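# Close and lock the lid of a mailer box

## Task

Shut the mailer box lid so that all flaps sit inside the walls and the front flap's locking tabs are hooked beneath the front wall's ledge. The box must end up roughly at its starting spot and orientation, and no other object on the table may be in contact with it. The closed state has to hold without the robot supporting it.

## Robot and tools

Robot: a single six-joint arm carrying a two-finger parallel gripper. The reported hand point (end_effector_position) lies midway between the finger pads, about 3 to 4 cm short of the fingertips. In the gripper's own frame the fingers extend along +x and close along y. Joints from base outward are waist, shoulder, elbow, wrist pitch, wrist yaw, wrist roll; their ranges in rad are -3.054..3.054, 0..3.142, 0..2.356, -1.571..1.571, -1.571..1.571, -3.142..3.142. Load limits (N m): 17.2, 21.3, 21.3, 5.61, 5.59, 5.24.

Scene frame: origin on the tabletop straight below the arm base, +z up, +x forward, +y to the left when facing +x. The base itself may sit slightly tilted. Positions are in metres, orientations are quaternions written w first (qw, qx, qy, qz). The printed hand position gets less accurate at long reach.

A row is always 8 numbers: x, y, z, qw, qx, qy, qz, opening. x, y, z and the quaternion are an absolute target pose for the hand in the scene frame, not an offset. Opening is on a -1..1 scale: +1 is fully open (0.088 m), the empty fingers touch near -0.80, and anything lower closes no further. Going from open to closed takes at least about 0.5 s. Any row whose position is over 0.6 m from the last reported hand position, measured along any gripper axis, gets the call refused and nothing is sent. Every control step, the commanded pose is clamped to within 70 mm and 16 degrees of the measured pose; if both cannot be met, position wins. Repeat the wanted quaternion in every row rather than copying a drifted one from the result.

execute_actions(actions, pictures): actions holds zero or one item. Empty list: no command, returns state plus camera pictures. Motion item: {"rows": [...1 to 15 rows...], "steps": n}, n between 9 and 15 (default 15), each step 1/30 s; row k is used at step k and the final row repeats to fill out. Wait item: {"steps": n} up to 300, counted from the previous result, so thinking time is included. Set pictures true to get images with a non-empty call.

move(target, speed): target is one 8-number row (absolute pose plus opening, opening applied at the start). The hand follows a straight-line path lasting 0.5 to 10 s (paths needing longer stop early). speed is the path's top speed in m/s, 0.002 to 0.5, default 0.25; rotation is capped at twice that in rad/s, taking the shorter way round. The path ignores obstacles; the real hand lags, can wander and can exceed speed, notably with the arm stretched out. Faster moves and targets set deeper past a contact hit and press harder. The result adds a move: line with the ending (done means settled near target; off_target, moving, held, fault otherwise), any limits (paced = the pose was clipped; held = a check blocked some steps, after which the arm may surge) and the distance left to target.

wait(seconds): 0 to 10 s of simulation with no new command.
zoom_image(camera, region): camera is cam_head_left, cam_head_right or cam_wrist (each 672x504); region [x0, y0, x1, y1] in pixels from the top-left, no larger than 504x504; gives a closer look at the latest image.
show_instructions(): displays the reference pages. read_manual(section): licence texts only. finished_scene(scene): closes and grades the current scene by its number; irreversible, so only call it when the box is closed and stays closed on its own.

Timing: each action's result is captured 9 steps before it ends; those 9 steps then run during your reply. After the last step the arm continues only toward the last clipped pose, so a distant target may need further commands; check the reported pose. Fingers still in motion keep moving. A Hand target line, shown when nothing is pending, gives the pose currently being driven toward.

Result lines: the state line gives hand position, quaternion and velocities; Joint positions and Joint velocities list the six joints (rad, rad/s) and then the finger-pad gap (m). grip_measured is the current opening on the command scale (may be off by about 1 mm, and reads narrower when squeezing, up to 0.061). To hold a part, command an opening below grip_measured, about 0.07 lower for a firm hold. grip_effort_n is the motor's effort in newtons, negative meaning closing, capped near 83 N. Joint torques and External joint torques are rough, noisy load indicators. HELD marks steps where the clearance check altered or withheld your row; a pose unreachable line says the same. MOTOR HOT warns from 50 °C; an OVER-TEMPERATURE FAULT halts the arm and can cut power.

Cautions: friction can leave the hand short of target or slightly tilted, and tiny moves may not happen, so verify and correct orientation. If contact torque hits a joint's load limit a TORQUE FAULT freezes the arm for 10 s and drops the rest of the call. Avoid slamming, hard pushes, dropping parts, or knocking anything off the table, which fails the task. A held part may occasionally be tugged briefly. Long holds heat the motors.

Each tool is called as name(argument=value, ...), one argument or row to a line, values as JSON.

Reference images:

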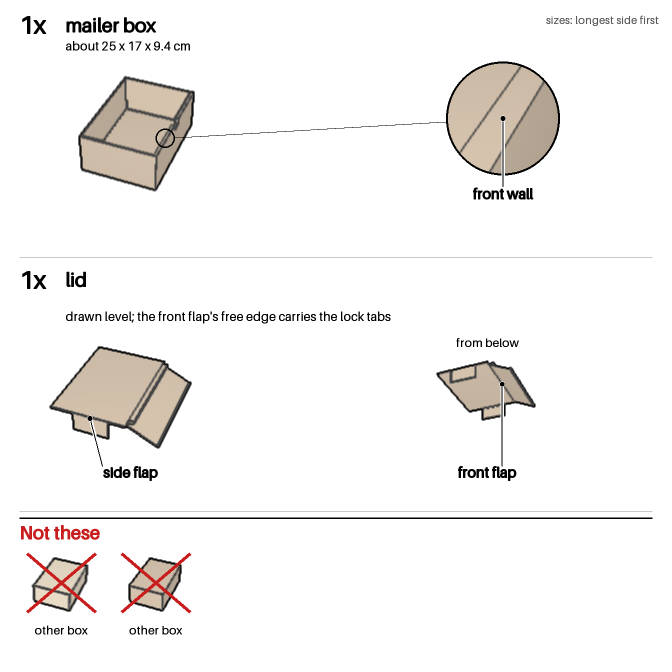

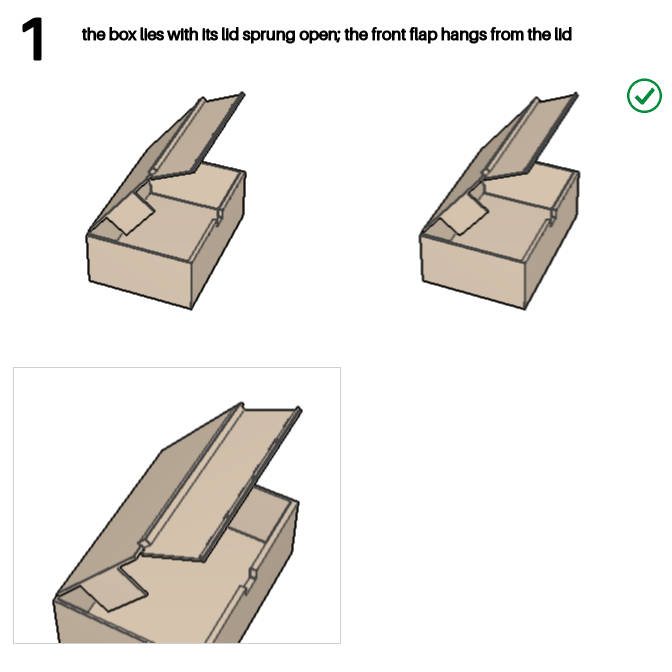

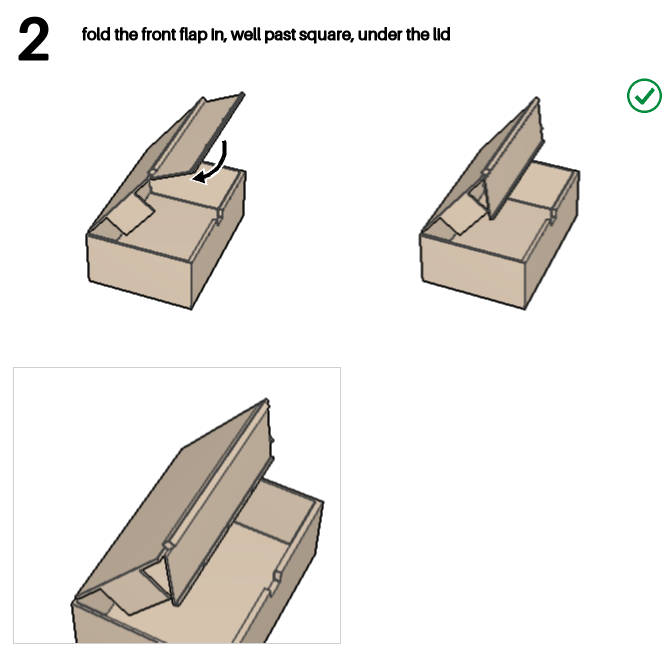

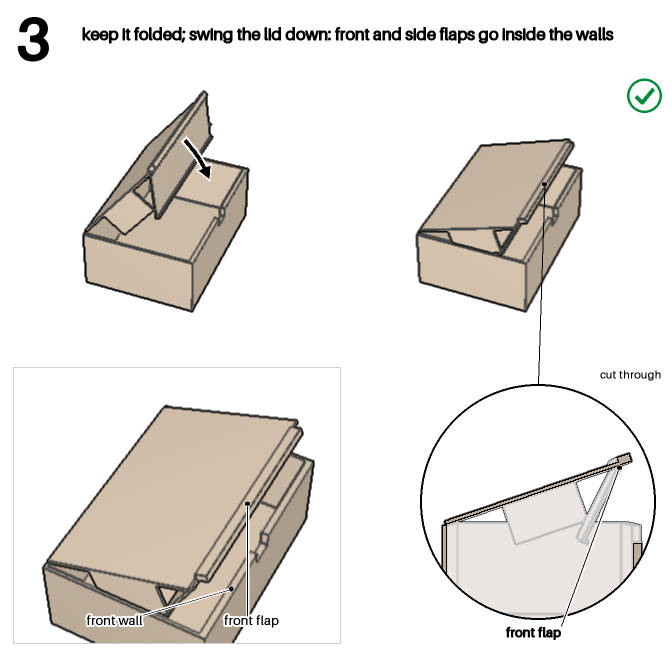

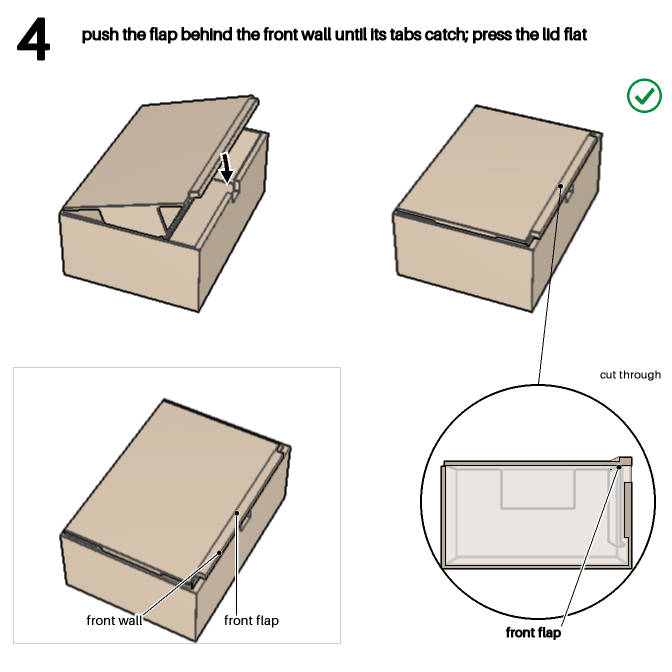

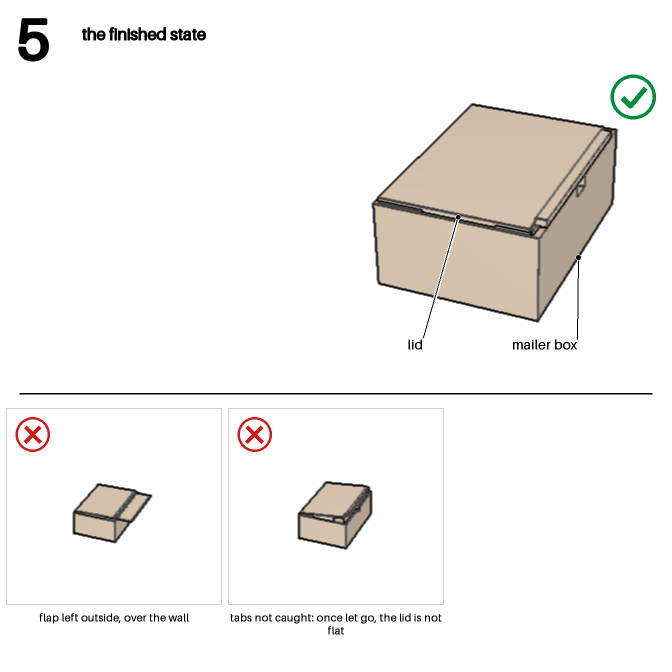

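## Session

execute_actions(
  actions=[],
)

Scene clock: 0.00 s of 3920.00 s.
end_effector_position=(+0.3046, +0.0530, +0.4425) grip_measured=+0.819 grip_effort_n=n/a end_effector_quat_wxyz=(+0.997, -0.046, -0.045, +0.051) end_effector_velocity=(-0.000, +0.002, -0.005) end_effector_angular_velocity=(-0.011, +0.022, +0.017)
Joint positions: [ 0.027  0.832  0.67   0.238 -0.028 -0.015  0.079]
Joint velocities: [-0.002 -0.002 -0.002 -0.022 -0.022 -0.007 -0.   ]
Joint torques (N m, as the arm reports them, + toward a larger angle): no reading
External joint torques (N m, as the arm's controller estimates them; a push from outside toward a larger angle lowers the number): no reading
Heat: hottest waist 28 °C (+0.0 °C/min).
Hand target: +0.305, +0.053, +0.443; +0.997, -0.046, -0.045, +0.051

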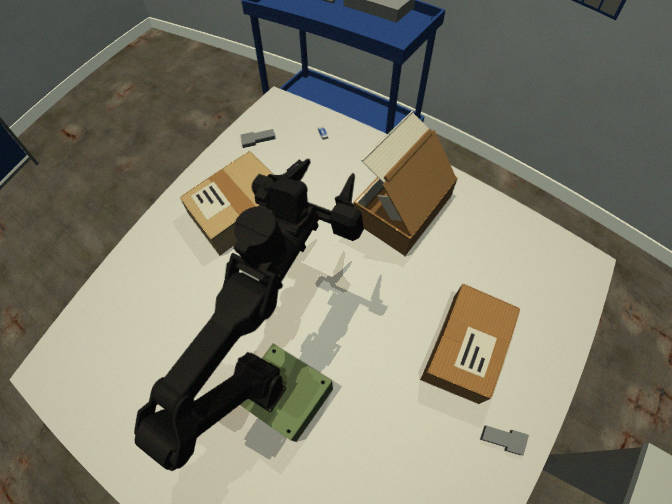

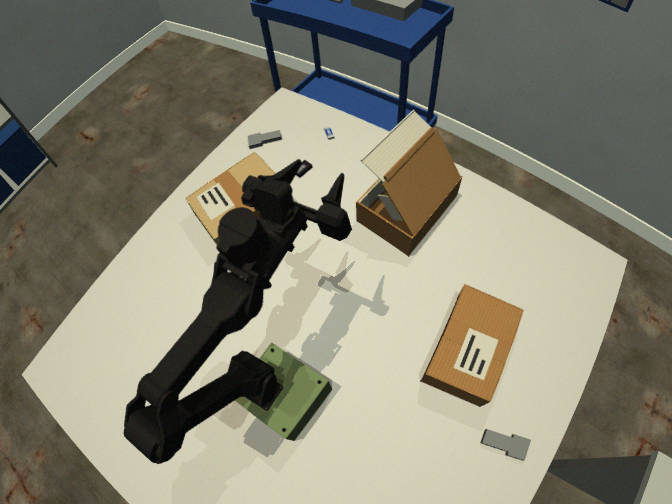

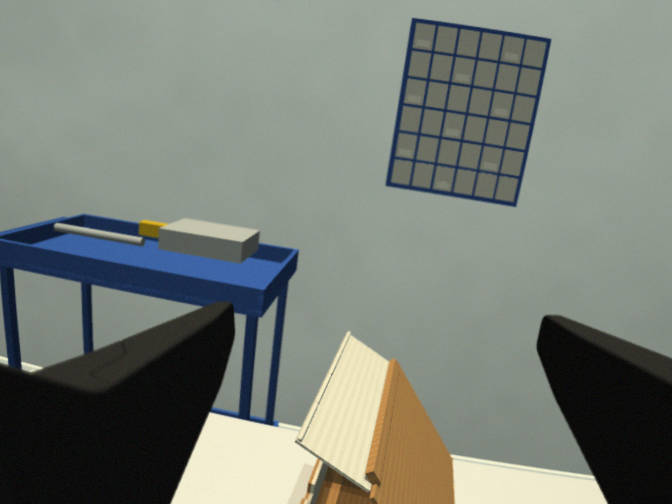

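zoom_image(
  camera="cam_head_left",
  region=[330, 90, 490, 270],
)

move(
  target=[0.30,0.05,0.40,0.866,0,0.5,0,1],
)

Region (330, 90, 490, 270) of cam_head_left's 672x504 image, scaled by 2.800, with more detail than that image has.

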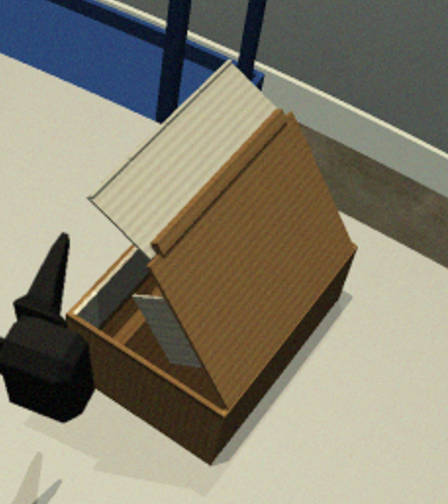

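Scene clock: 3.47 s of 3920.00 s.
end_effector_position=(+0.2997, +0.0503, +0.3991) grip_measured=+0.979 grip_effort_n=20.7 end_effector_quat_wxyz=(+0.867, -0.000, +0.498, -0.002) end_effector_velocity=(-0.001, +0.002, -0.000) end_effector_angular_velocity=(+0.009, +0.018, -0.002)
Joint positions: [ 0.031  1.399  1.645 -1.3   -0.026  0.107  0.087]
Joint velocities: [ 0.002  0.012  0.017 -0.022 -0.007  0.007 -0.   ]
Joint torques (N m, as the arm reports them, + toward a larger angle): [-0.64 -4.24  7.02  0.94 -0.07  0.2 ]
External joint torques (N m, as the arm's controller estimates them; a push from outside toward a larger angle lowers the number): [-0.26  0.1   1.33 -0.21 -0.1   0.2 ]
Heat: hottest waist 28 °C (+0.0 °C/min).
Hand target: +0.301, +0.050, +0.399; +0.866, +0.004, +0.500, -0.004
Off the commanded pose: 0.001 m, 0 deg.
Kept back: nothing.
move: done

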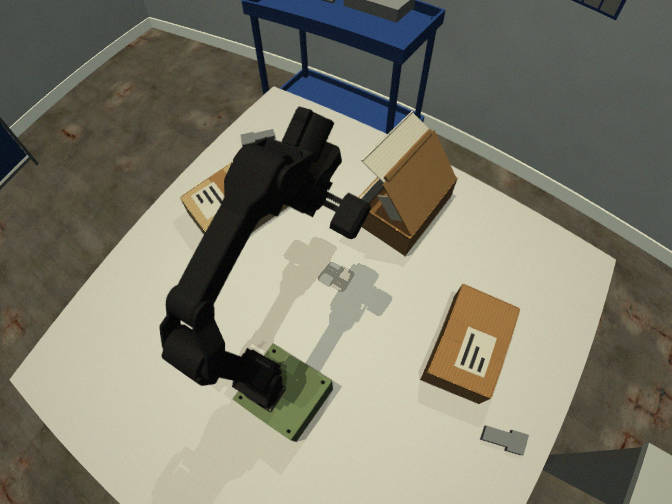

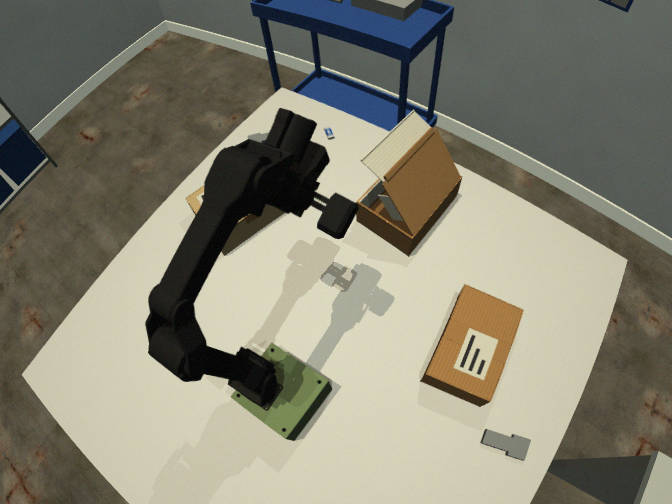

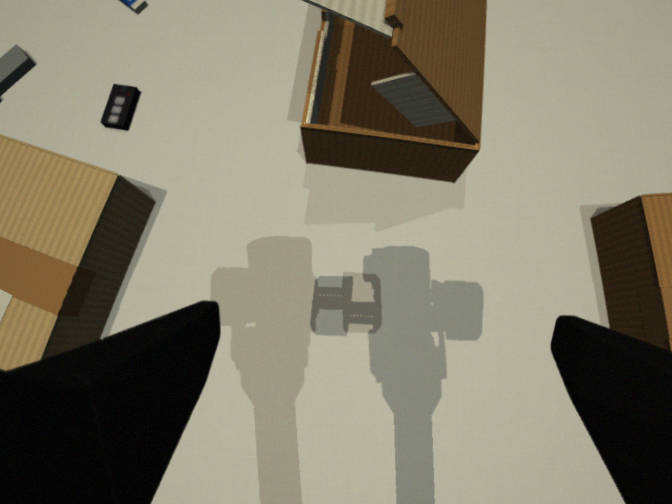

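move(
  target=[0.33,0.0,0.24,1,0,0,0,0.3],
)

Scene clock: 7.67 s of 3920.00 s.
end_effector_position=(+0.3286, +0.0008, +0.2438) grip_measured=+0.304 grip_effort_n=-17.4 end_effector_quat_wxyz=(+1.000, -0.003, -0.003, +0.005) end_effector_velocity=(-0.000, +0.000, -0.004) end_effector_angular_velocity=(-0.022, -0.002, +0.005)
Joint positions: [-0.108  1.555  0.139  1.406 -0.072  0.07   0.054]
Joint velocities: [-0.002  0.042 -0.007  0.051 -0.007 -0.022 -0.   ]
Joint torques (N m, as the arm reports them, + toward a larger angle): [-0.64 -3.47  3.19  2.01 -0.11  0.14]
External joint torques (N m, as the arm's controller estimates them; a push from outside toward a larger angle lowers the number): [-0.32  0.14 -0.69  0.31 -0.16  0.14]
Heat: hottest waist 28 °C (+0.0 °C/min).
Hand target: +0.328, +0.000, +0.241; +1.000, -0.002, +0.000, +0.005
Off the commanded pose: 0.004 m, 1 deg.
Kept back: nothing.
move: done

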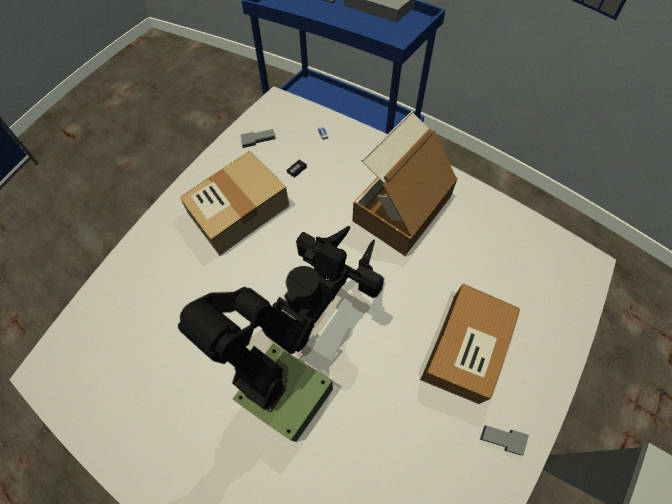

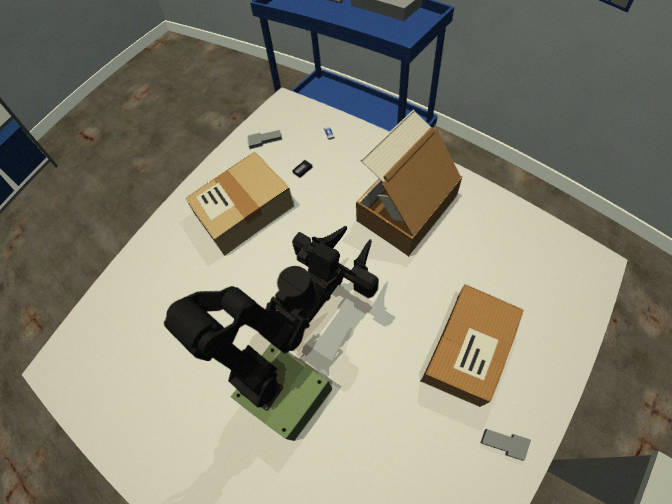

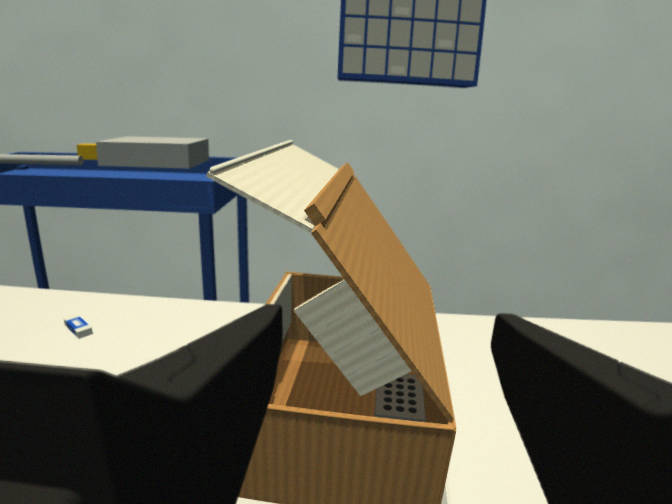

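zoom_image(
  camera="cam_wrist",
  region=[200, 130, 500, 480],
)

move(
  target=[0.40,0.10,0.27,0.998,0,0,-0.061,0.3],
)

Region (200, 130, 500, 480) of cam_wrist's 672x504 image, scaled by 1.440, with more detail than that image has; it fills the left 432 columns of this view, and the rest is white.

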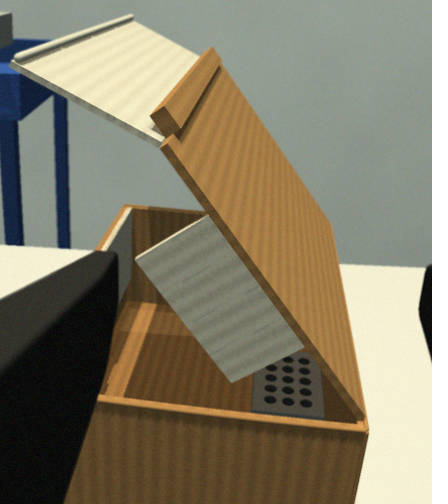

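Scene clock: 10.17 s of 3920.00 s.
end_effector_position=(+0.3982, +0.0982, +0.2707) grip_measured=+0.304 grip_effort_n=-17.4 end_effector_quat_wxyz=(+0.998, -0.002, -0.002, -0.060) end_effector_velocity=(+0.002, +0.003, -0.001) end_effector_angular_velocity=(+0.003, +0.011, +0.009)
Joint positions: [0.344 1.666 0.538 1.104 0.509 0.083 0.054]
Joint velocities: [ 0.002  0.002  0.012 -0.022 -0.007  0.007  0.   ]
Joint torques (N m, as the arm reports them, + toward a larger angle): [-0.15 -5.48  5.61  1.54  0.07  0.23]
External joint torques (N m, as the arm's controller estimates them; a push from outside toward a larger angle lowers the number): [ 0.33  0.27  0.7  -0.09  0.01  0.22]
Heat: hottest waist 28 °C (+0.0 °C/min).
Hand target: +0.400, +0.100, +0.270; +0.998, +0.000, -0.000, -0.061
Off the commanded pose: 0.003 m, 0 deg.
Kept back: nothing.
move: done

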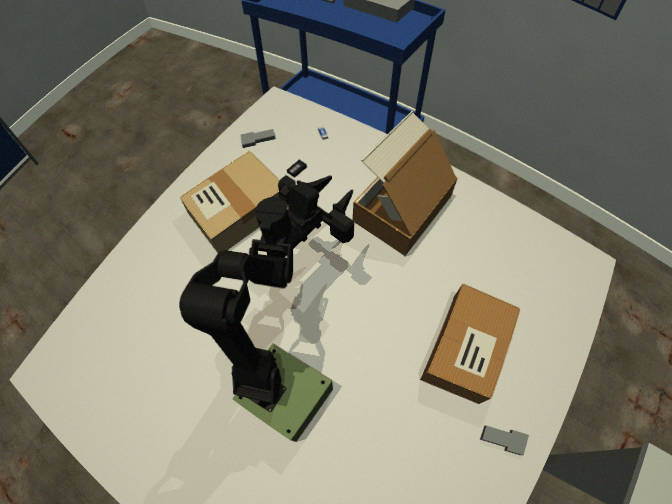

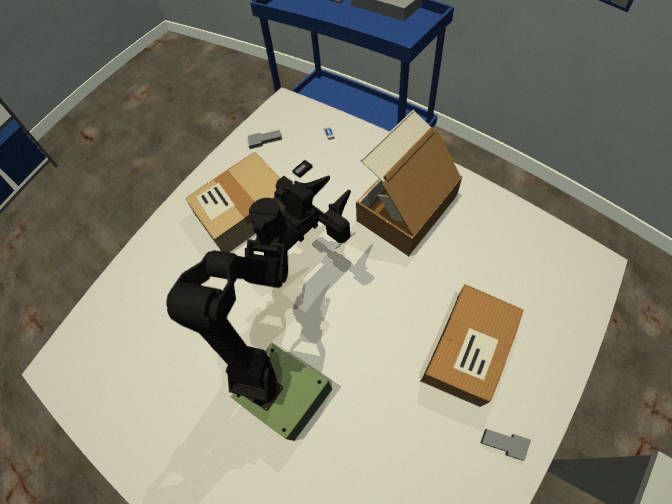

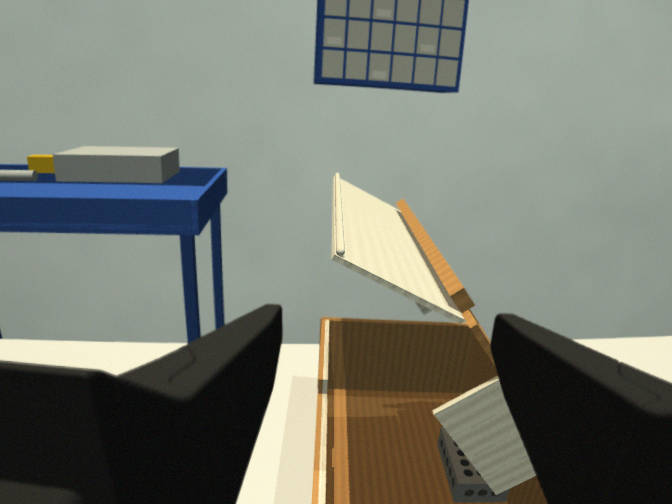

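move(
  target=[0.47,0.036,0.232,0.938,0.341,-0.021,-0.057,1],
)

Scene clock: 14.97 s of 3920.00 s.
end_effector_position=(+0.4676, +0.0372, +0.2333) grip_measured=+0.979 grip_effort_n=20.7 end_effector_quat_wxyz=(+0.940, +0.337, -0.020, -0.057) end_effector_velocity=(+0.001, -0.002, -0.004) end_effector_angular_velocity=(-0.009, +0.012, -0.011)
Joint positions: [0.095 1.987 0.713 1.247 0.262 0.77  0.087]
Joint velocities: [-0.002  0.007  0.002 -0.007  0.007 -0.007 -0.   ]
Joint torques (N m, as the arm reports them, + toward a larger angle): [-1.13 -7.35  5.02  2.05  0.04  0.2 ]
External joint torques (N m, as the arm's controller estimates them; a push from outside toward a larger angle lowers the number): [-0.52 -0.01  0.61  0.38 -0.02  0.23]
Heat: hottest shoulder 29 °C (+4.0 °C/min).
Hand target: +0.470, +0.036, +0.232; +0.938, +0.341, -0.021, -0.057
Off the commanded pose: 0.003 m, 1 deg.
Kept back: nothing.
move: done

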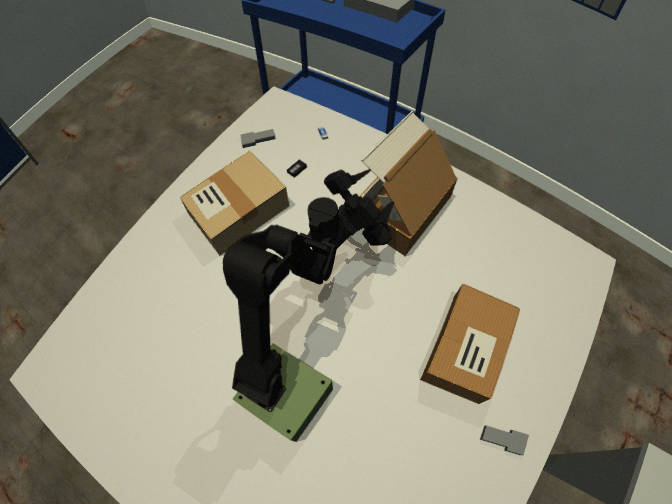

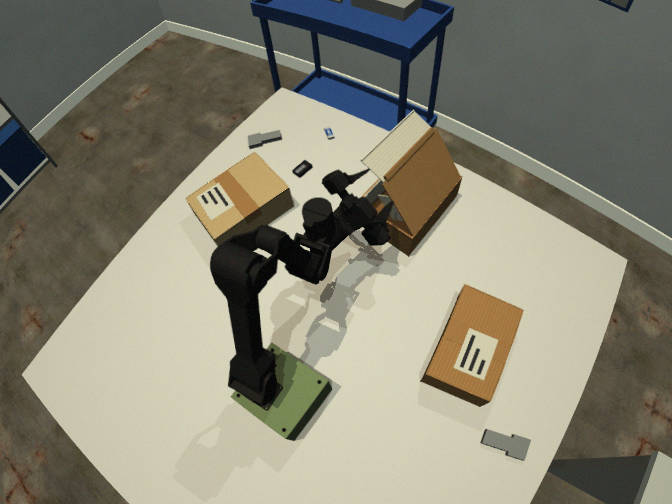

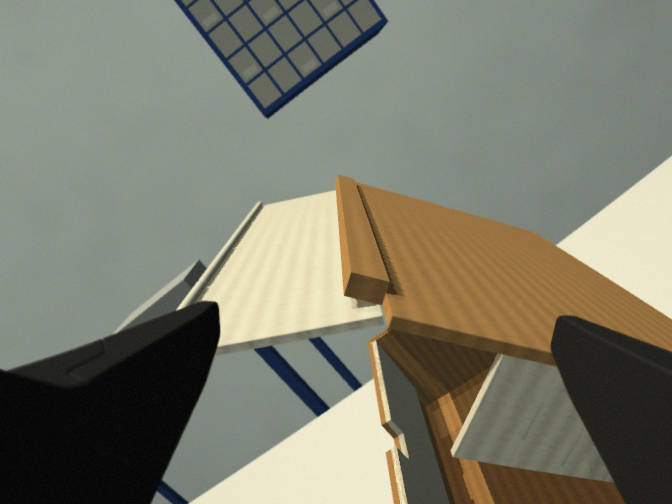

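move(
  target=[0.53,0.034,0.226,0.938,0.341,-0.021,-0.057,1],
  speed=0.1,
)

Scene clock: 16.73 s of 3920.00 s.
end_effector_position=(+0.5272, +0.0357, +0.2286) grip_measured=+0.979 grip_effort_n=20.7 end_effector_quat_wxyz=(+0.939, +0.338, -0.023, -0.056) end_effector_velocity=(+0.003, +0.005, -0.002) end_effector_angular_velocity=(-0.009, +0.015, +0.023)
Joint positions: [0.071 2.151 0.977 1.153 0.236 0.773 0.087]
Joint velocities: [ 0.002  0.002  0.012 -0.022 -0.022 -0.007 -0.   ]
Joint torques (N m, as the arm reports them, + toward a larger angle): [-1.23 -8.94  6.03  1.6  -0.07  0.19]
External joint torques (N m, as the arm's controller estimates them; a push from outside toward a larger angle lowers the number): [-0.54 -0.05  1.14 -0.1  -0.12  0.22]
Heat: hottest shoulder 29 °C (+3.6 °C/min).
Hand target: +0.530, +0.034, +0.226; +0.938, +0.341, -0.021, -0.057
Off the commanded pose: 0.004 m, 0 deg.
Kept back: nothing.
move: done

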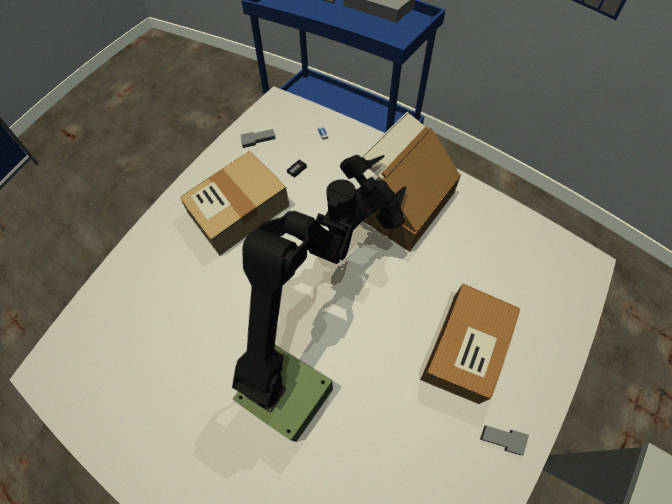

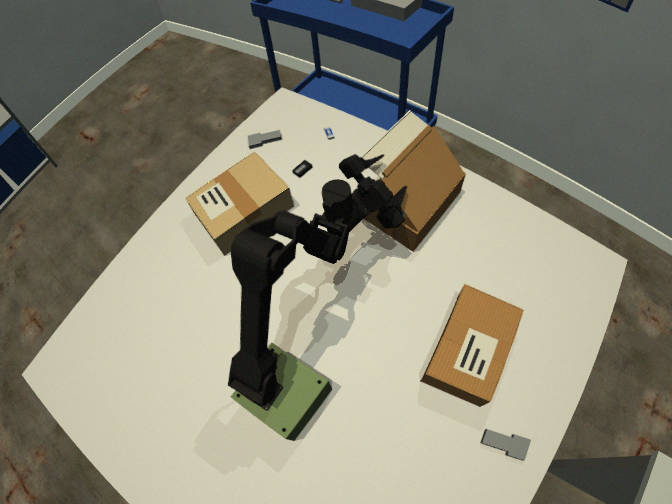

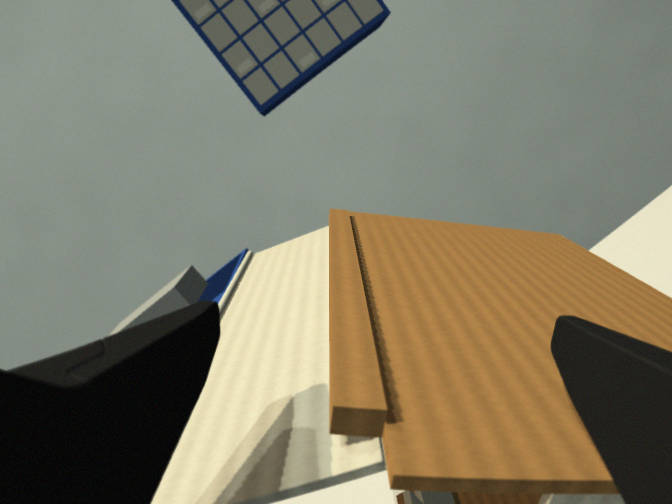

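move(
  target=[0.503,0.038,0.232,0.938,0.341,-0.021,-0.057,1],
  speed=0.1,
)

move(
  target=[0.503,0.035,0.208,0.994,0.087,-0.005,-0.061,0.8],
  speed=0.15,
)

Scene clock: 18.40 s of 3920.00 s.
end_effector_position=(+0.5050, +0.0366, +0.2259) grip_measured=+0.979 grip_effort_n=21.2 end_effector_quat_wxyz=(+0.940, +0.337, -0.015, -0.060) end_effector_velocity=(-0.003, -0.000, +0.003) end_effector_angular_velocity=(-0.006, -0.006, +0.006)
Joint positions: [0.081 2.094 0.876 1.179 0.247 0.773 0.087]
Joint velocities: [-0.002 -0.012 -0.012  0.007 -0.007 -0.007 -0.   ]
Joint torques (N m, as the arm reports them, + toward a larger angle): [ -0.4  -11.6    3.76   2.01   0.17   0.17]
External joint torques (N m, as the arm's controller estimates them; a push from outside toward a larger angle lowers the number): [ 0.33 -3.19 -0.99  0.3   0.1   0.2 ]
Heat: hottest shoulder 30 °C (+6.5 °C/min).
Hand target: +0.503, +0.038, +0.232; +0.938, +0.341, -0.021, -0.057
Off the commanded pose: 0.007 m, 1 deg.
Kept back: nothing.
move: done

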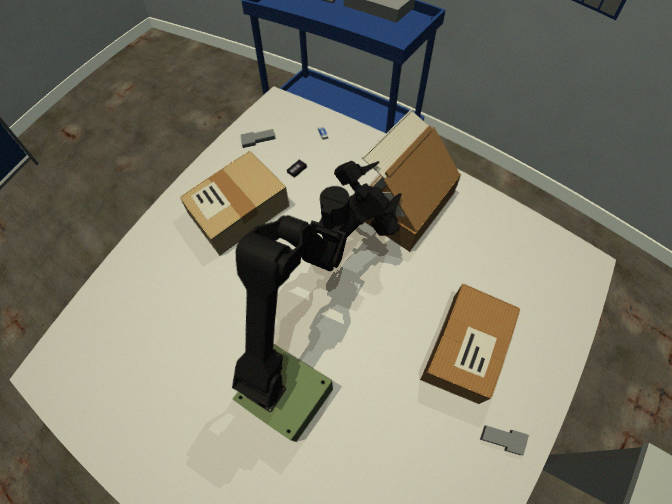

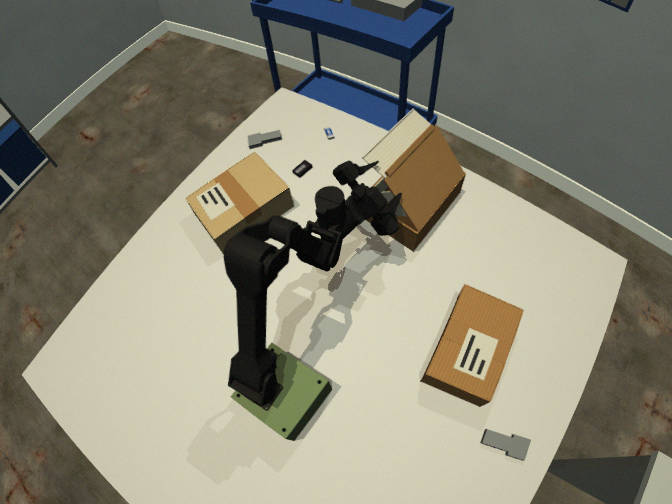

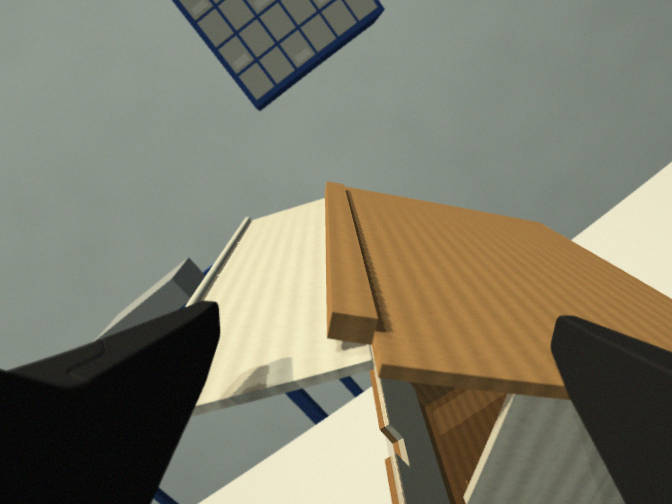

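Scene clock: 20.53 s of 3920.00 s.
end_effector_position=(+0.5041, +0.0356, +0.2149) grip_measured=+0.804 grip_effort_n=-17.4 end_effector_quat_wxyz=(+0.994, +0.093, -0.012, -0.059) end_effector_velocity=(-0.001, -0.000, +0.000) end_effector_angular_velocity=(-0.051, +0.004, +0.004)
Joint positions: [0.081 2.151 0.867 1.269 0.247 0.265 0.078]
Joint velocities: [-0.002 -0.002 -0.007  0.007 -0.007 -0.051 -0.   ]
Joint torques (N m, as the arm reports them, + toward a larger angle): [-0.71 -8.26  3.54  2.03  0.11 -0.24]
External joint torques (N m, as the arm's controller estimates them; a push from outside toward a larger angle lowers the number): [-0.01  0.2  -0.9   0.32  0.06 -0.23]
Heat: hottest shoulder 30 °C (+5.8 °C/min).
Hand target: +0.503, +0.035, +0.208; +0.994, +0.087, -0.005, -0.061
Off the commanded pose: 0.007 m, 1 deg.
Kept back: nothing.
move: done

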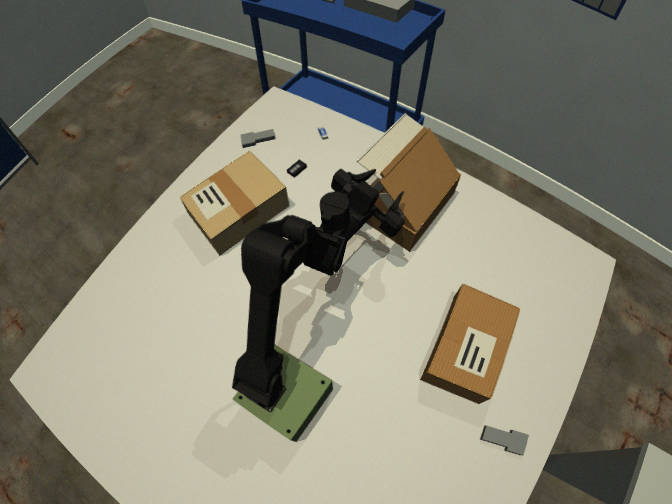

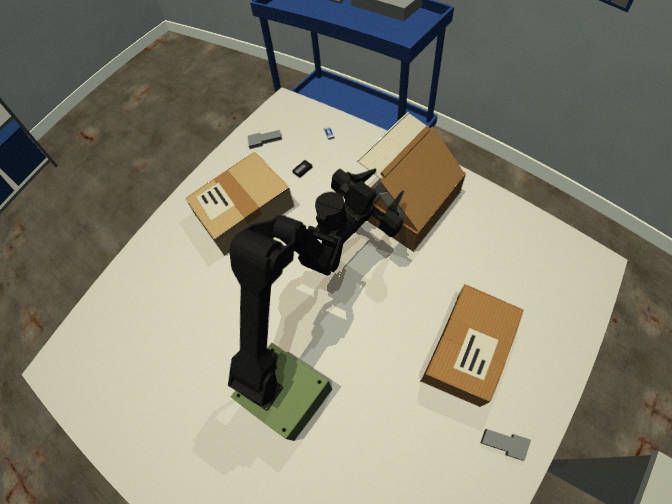

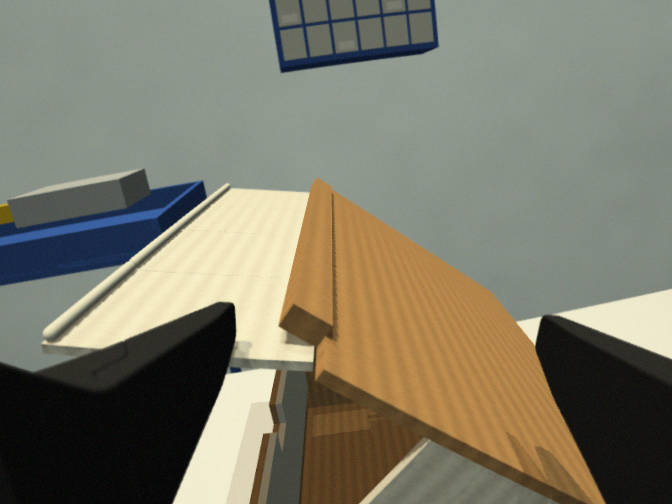

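move(
  target=[0.44,0.04,0.235,0.994,0.087,-0.005,-0.061,0.8],
)

move(
  target=[0.45,0.060,0.238,0.521,0.851,-0.052,-0.032,0.2],
  speed=0.5,
)

Scene clock: 22.50 s of 3920.00 s.
end_effector_position=(+0.4422, +0.0390, +0.2320) grip_measured=+0.804 grip_effort_n=-17.0 end_effector_quat_wxyz=(+0.994, +0.089, -0.003, -0.061) end_effector_velocity=(-0.004, -0.001, -0.000) end_effector_angular_velocity=(-0.008, +0.009, +0.004)
Joint positions: [0.114 1.926 0.607 1.286 0.281 0.263 0.078]
Joint velocities: [-0.002 -0.017 -0.017 -0.007 -0.007 -0.007 -0.   ]
Joint torques (N m, as the arm reports them, + toward a larger angle): [ 0.03 -9.51  3.22  1.62  0.12 -0.15]
External joint torques (N m, as the arm's controller estimates them; a push from outside toward a larger angle lowers the number): [ 0.65 -2.76 -1.01 -0.06  0.06 -0.15]
Heat: hottest shoulder 31 °C (+8.0 °C/min).
Hand target: +0.440, +0.040, +0.235; +0.994, +0.087, -0.005, -0.061
Off the commanded pose: 0.004 m, 0 deg.
Kept back: nothing.
move: done

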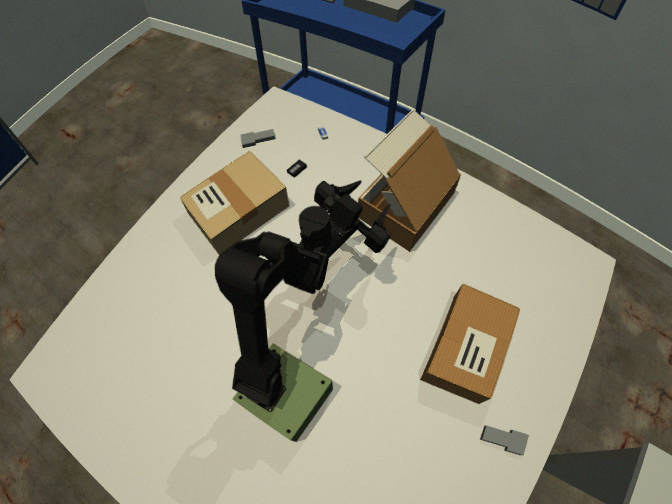

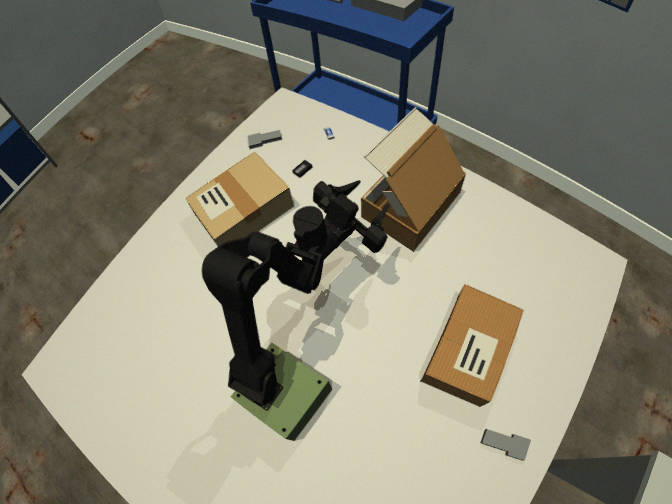

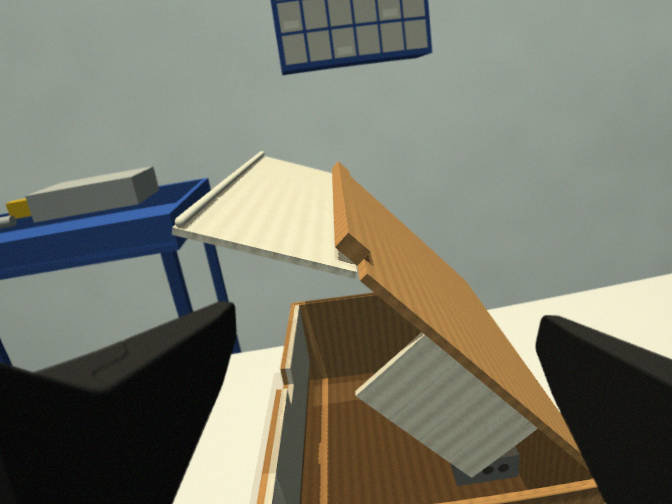

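Scene clock: 25.03 s of 3920.00 s.
end_effector_position=(+0.4486, +0.0587, +0.2369) grip_measured=+0.204 grip_effort_n=-17.0 end_effector_quat_wxyz=(+0.525, +0.849, -0.051, -0.033) end_effector_velocity=(-0.000, -0.001, -0.007) end_effector_angular_velocity=(-0.015, +0.037, +0.002)
Joint positions: [0.172 1.926 0.653 1.243 0.339 2.119 0.049]
Joint velocities: [-0.002 -0.002 -0.002 -0.037 -0.007 -0.007 -0.   ]
Joint torques (N m, as the arm reports them, + toward a larger angle): [-0.39 -7.91  5.03  1.58  0.17  0.13]
External joint torques (N m, as the arm's controller estimates them; a push from outside toward a larger angle lowers the number): [ 0.22 -1.    0.66 -0.06  0.12  0.19]
Heat: hottest shoulder 31 °C (+7.2 °C/min).
Hand target: +0.450, +0.060, +0.238; +0.521, +0.851, -0.052, -0.032
Off the commanded pose: 0.002 m, 1 deg.
Kept back: nothing.
move: done

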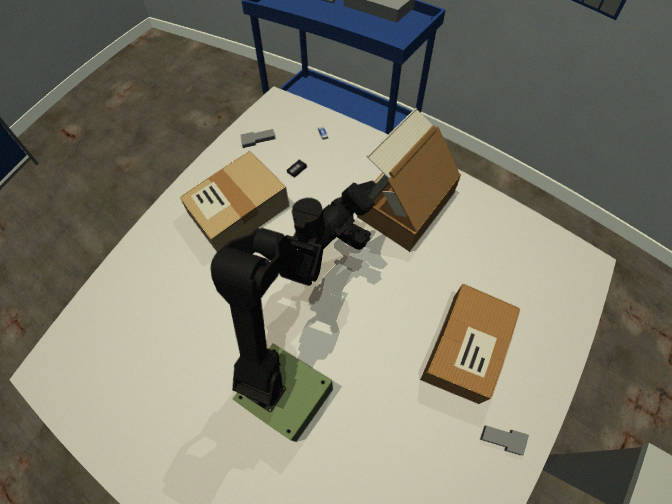

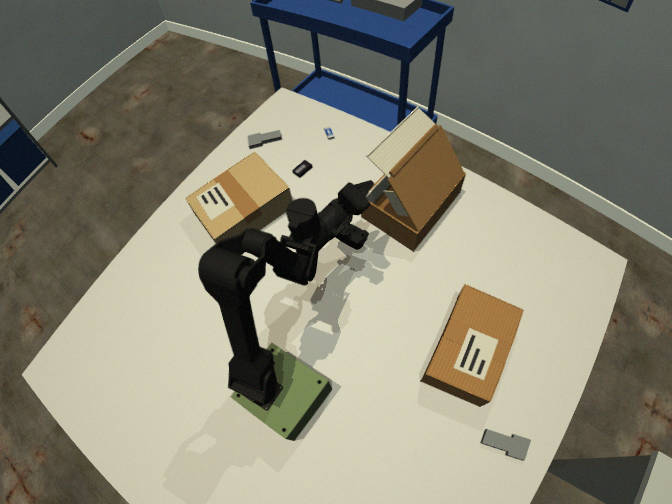

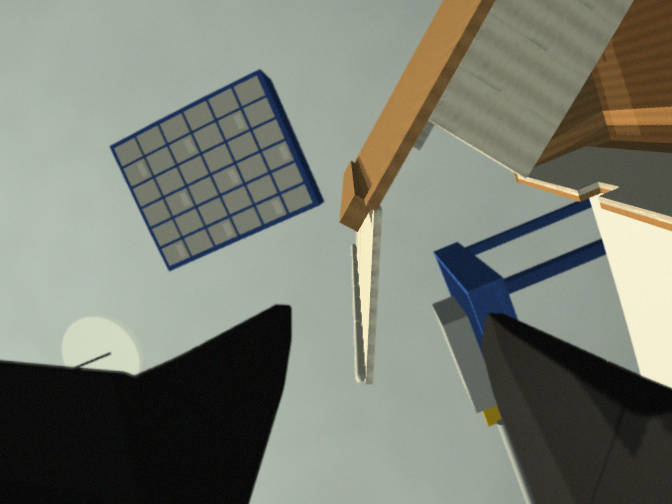

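move(
  target=[0.497,0.053,0.241,0.521,0.851,-0.052,-0.032,-0.2],
  speed=0.12,
)

Scene clock: 26.43 s of 3920.00 s.
end_effector_position=(+0.4944, +0.0542, +0.2434) grip_measured=-0.196 grip_effort_n=-17.0 end_effector_quat_wxyz=(+0.523, +0.850, -0.053, -0.030) end_effector_velocity=(+0.003, +0.000, +0.002) end_effector_angular_velocity=(-0.007, -0.001, +0.005)
Joint positions: [0.13  2.022 0.847 1.153 0.297 2.121 0.029]
Joint velocities: [-0.002  0.002  0.012 -0.007 -0.007 -0.007 -0.   ]
Joint torques (N m, as the arm reports them, + toward a larger angle): [-0.93 -8.21  5.62  1.54 -0.06  0.08]
External joint torques (N m, as the arm's controller estimates them; a push from outside toward a larger angle lowers the number): [-0.22 -0.14  0.76 -0.14 -0.12  0.13]
Heat: hottest shoulder 31 °C (+6.8 °C/min).
Hand target: +0.497, +0.053, +0.241; +0.521, +0.851, -0.052, -0.032
Off the commanded pose: 0.004 m, 0 deg.
Kept back: nothing.
move: done

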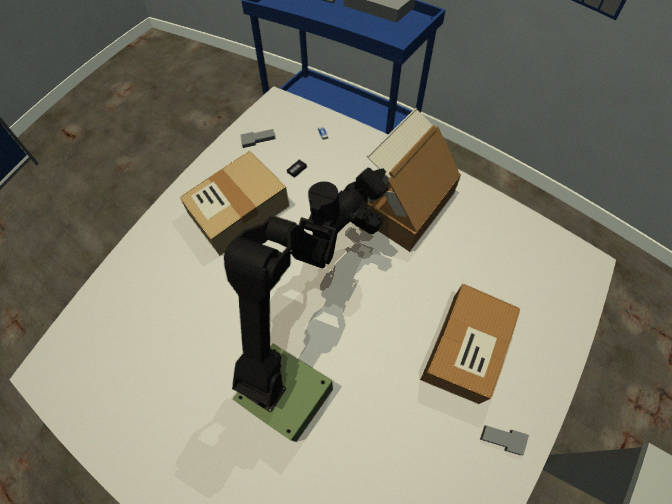

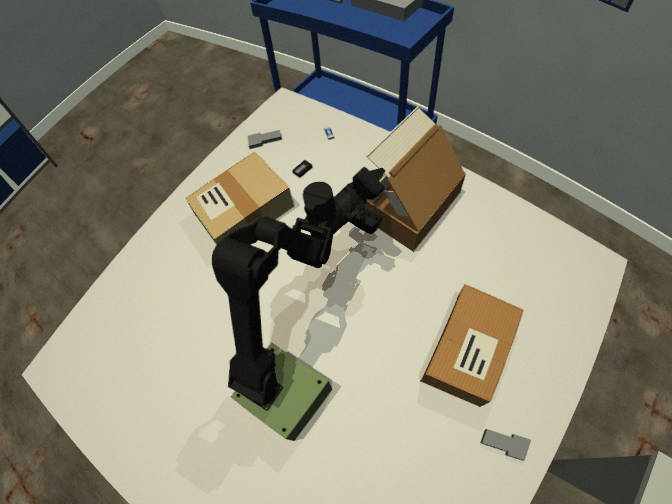

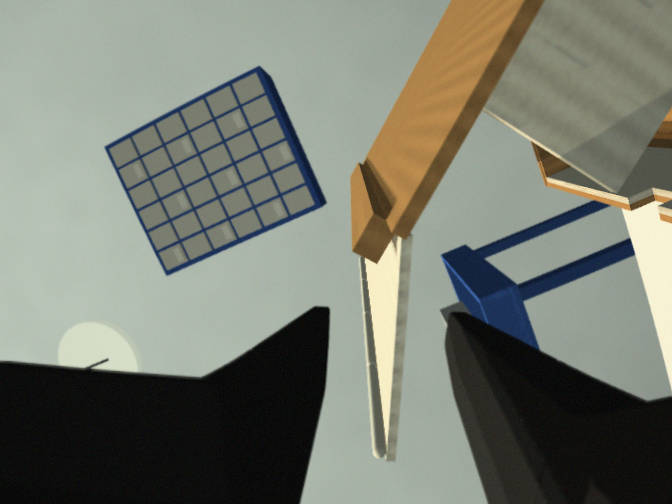

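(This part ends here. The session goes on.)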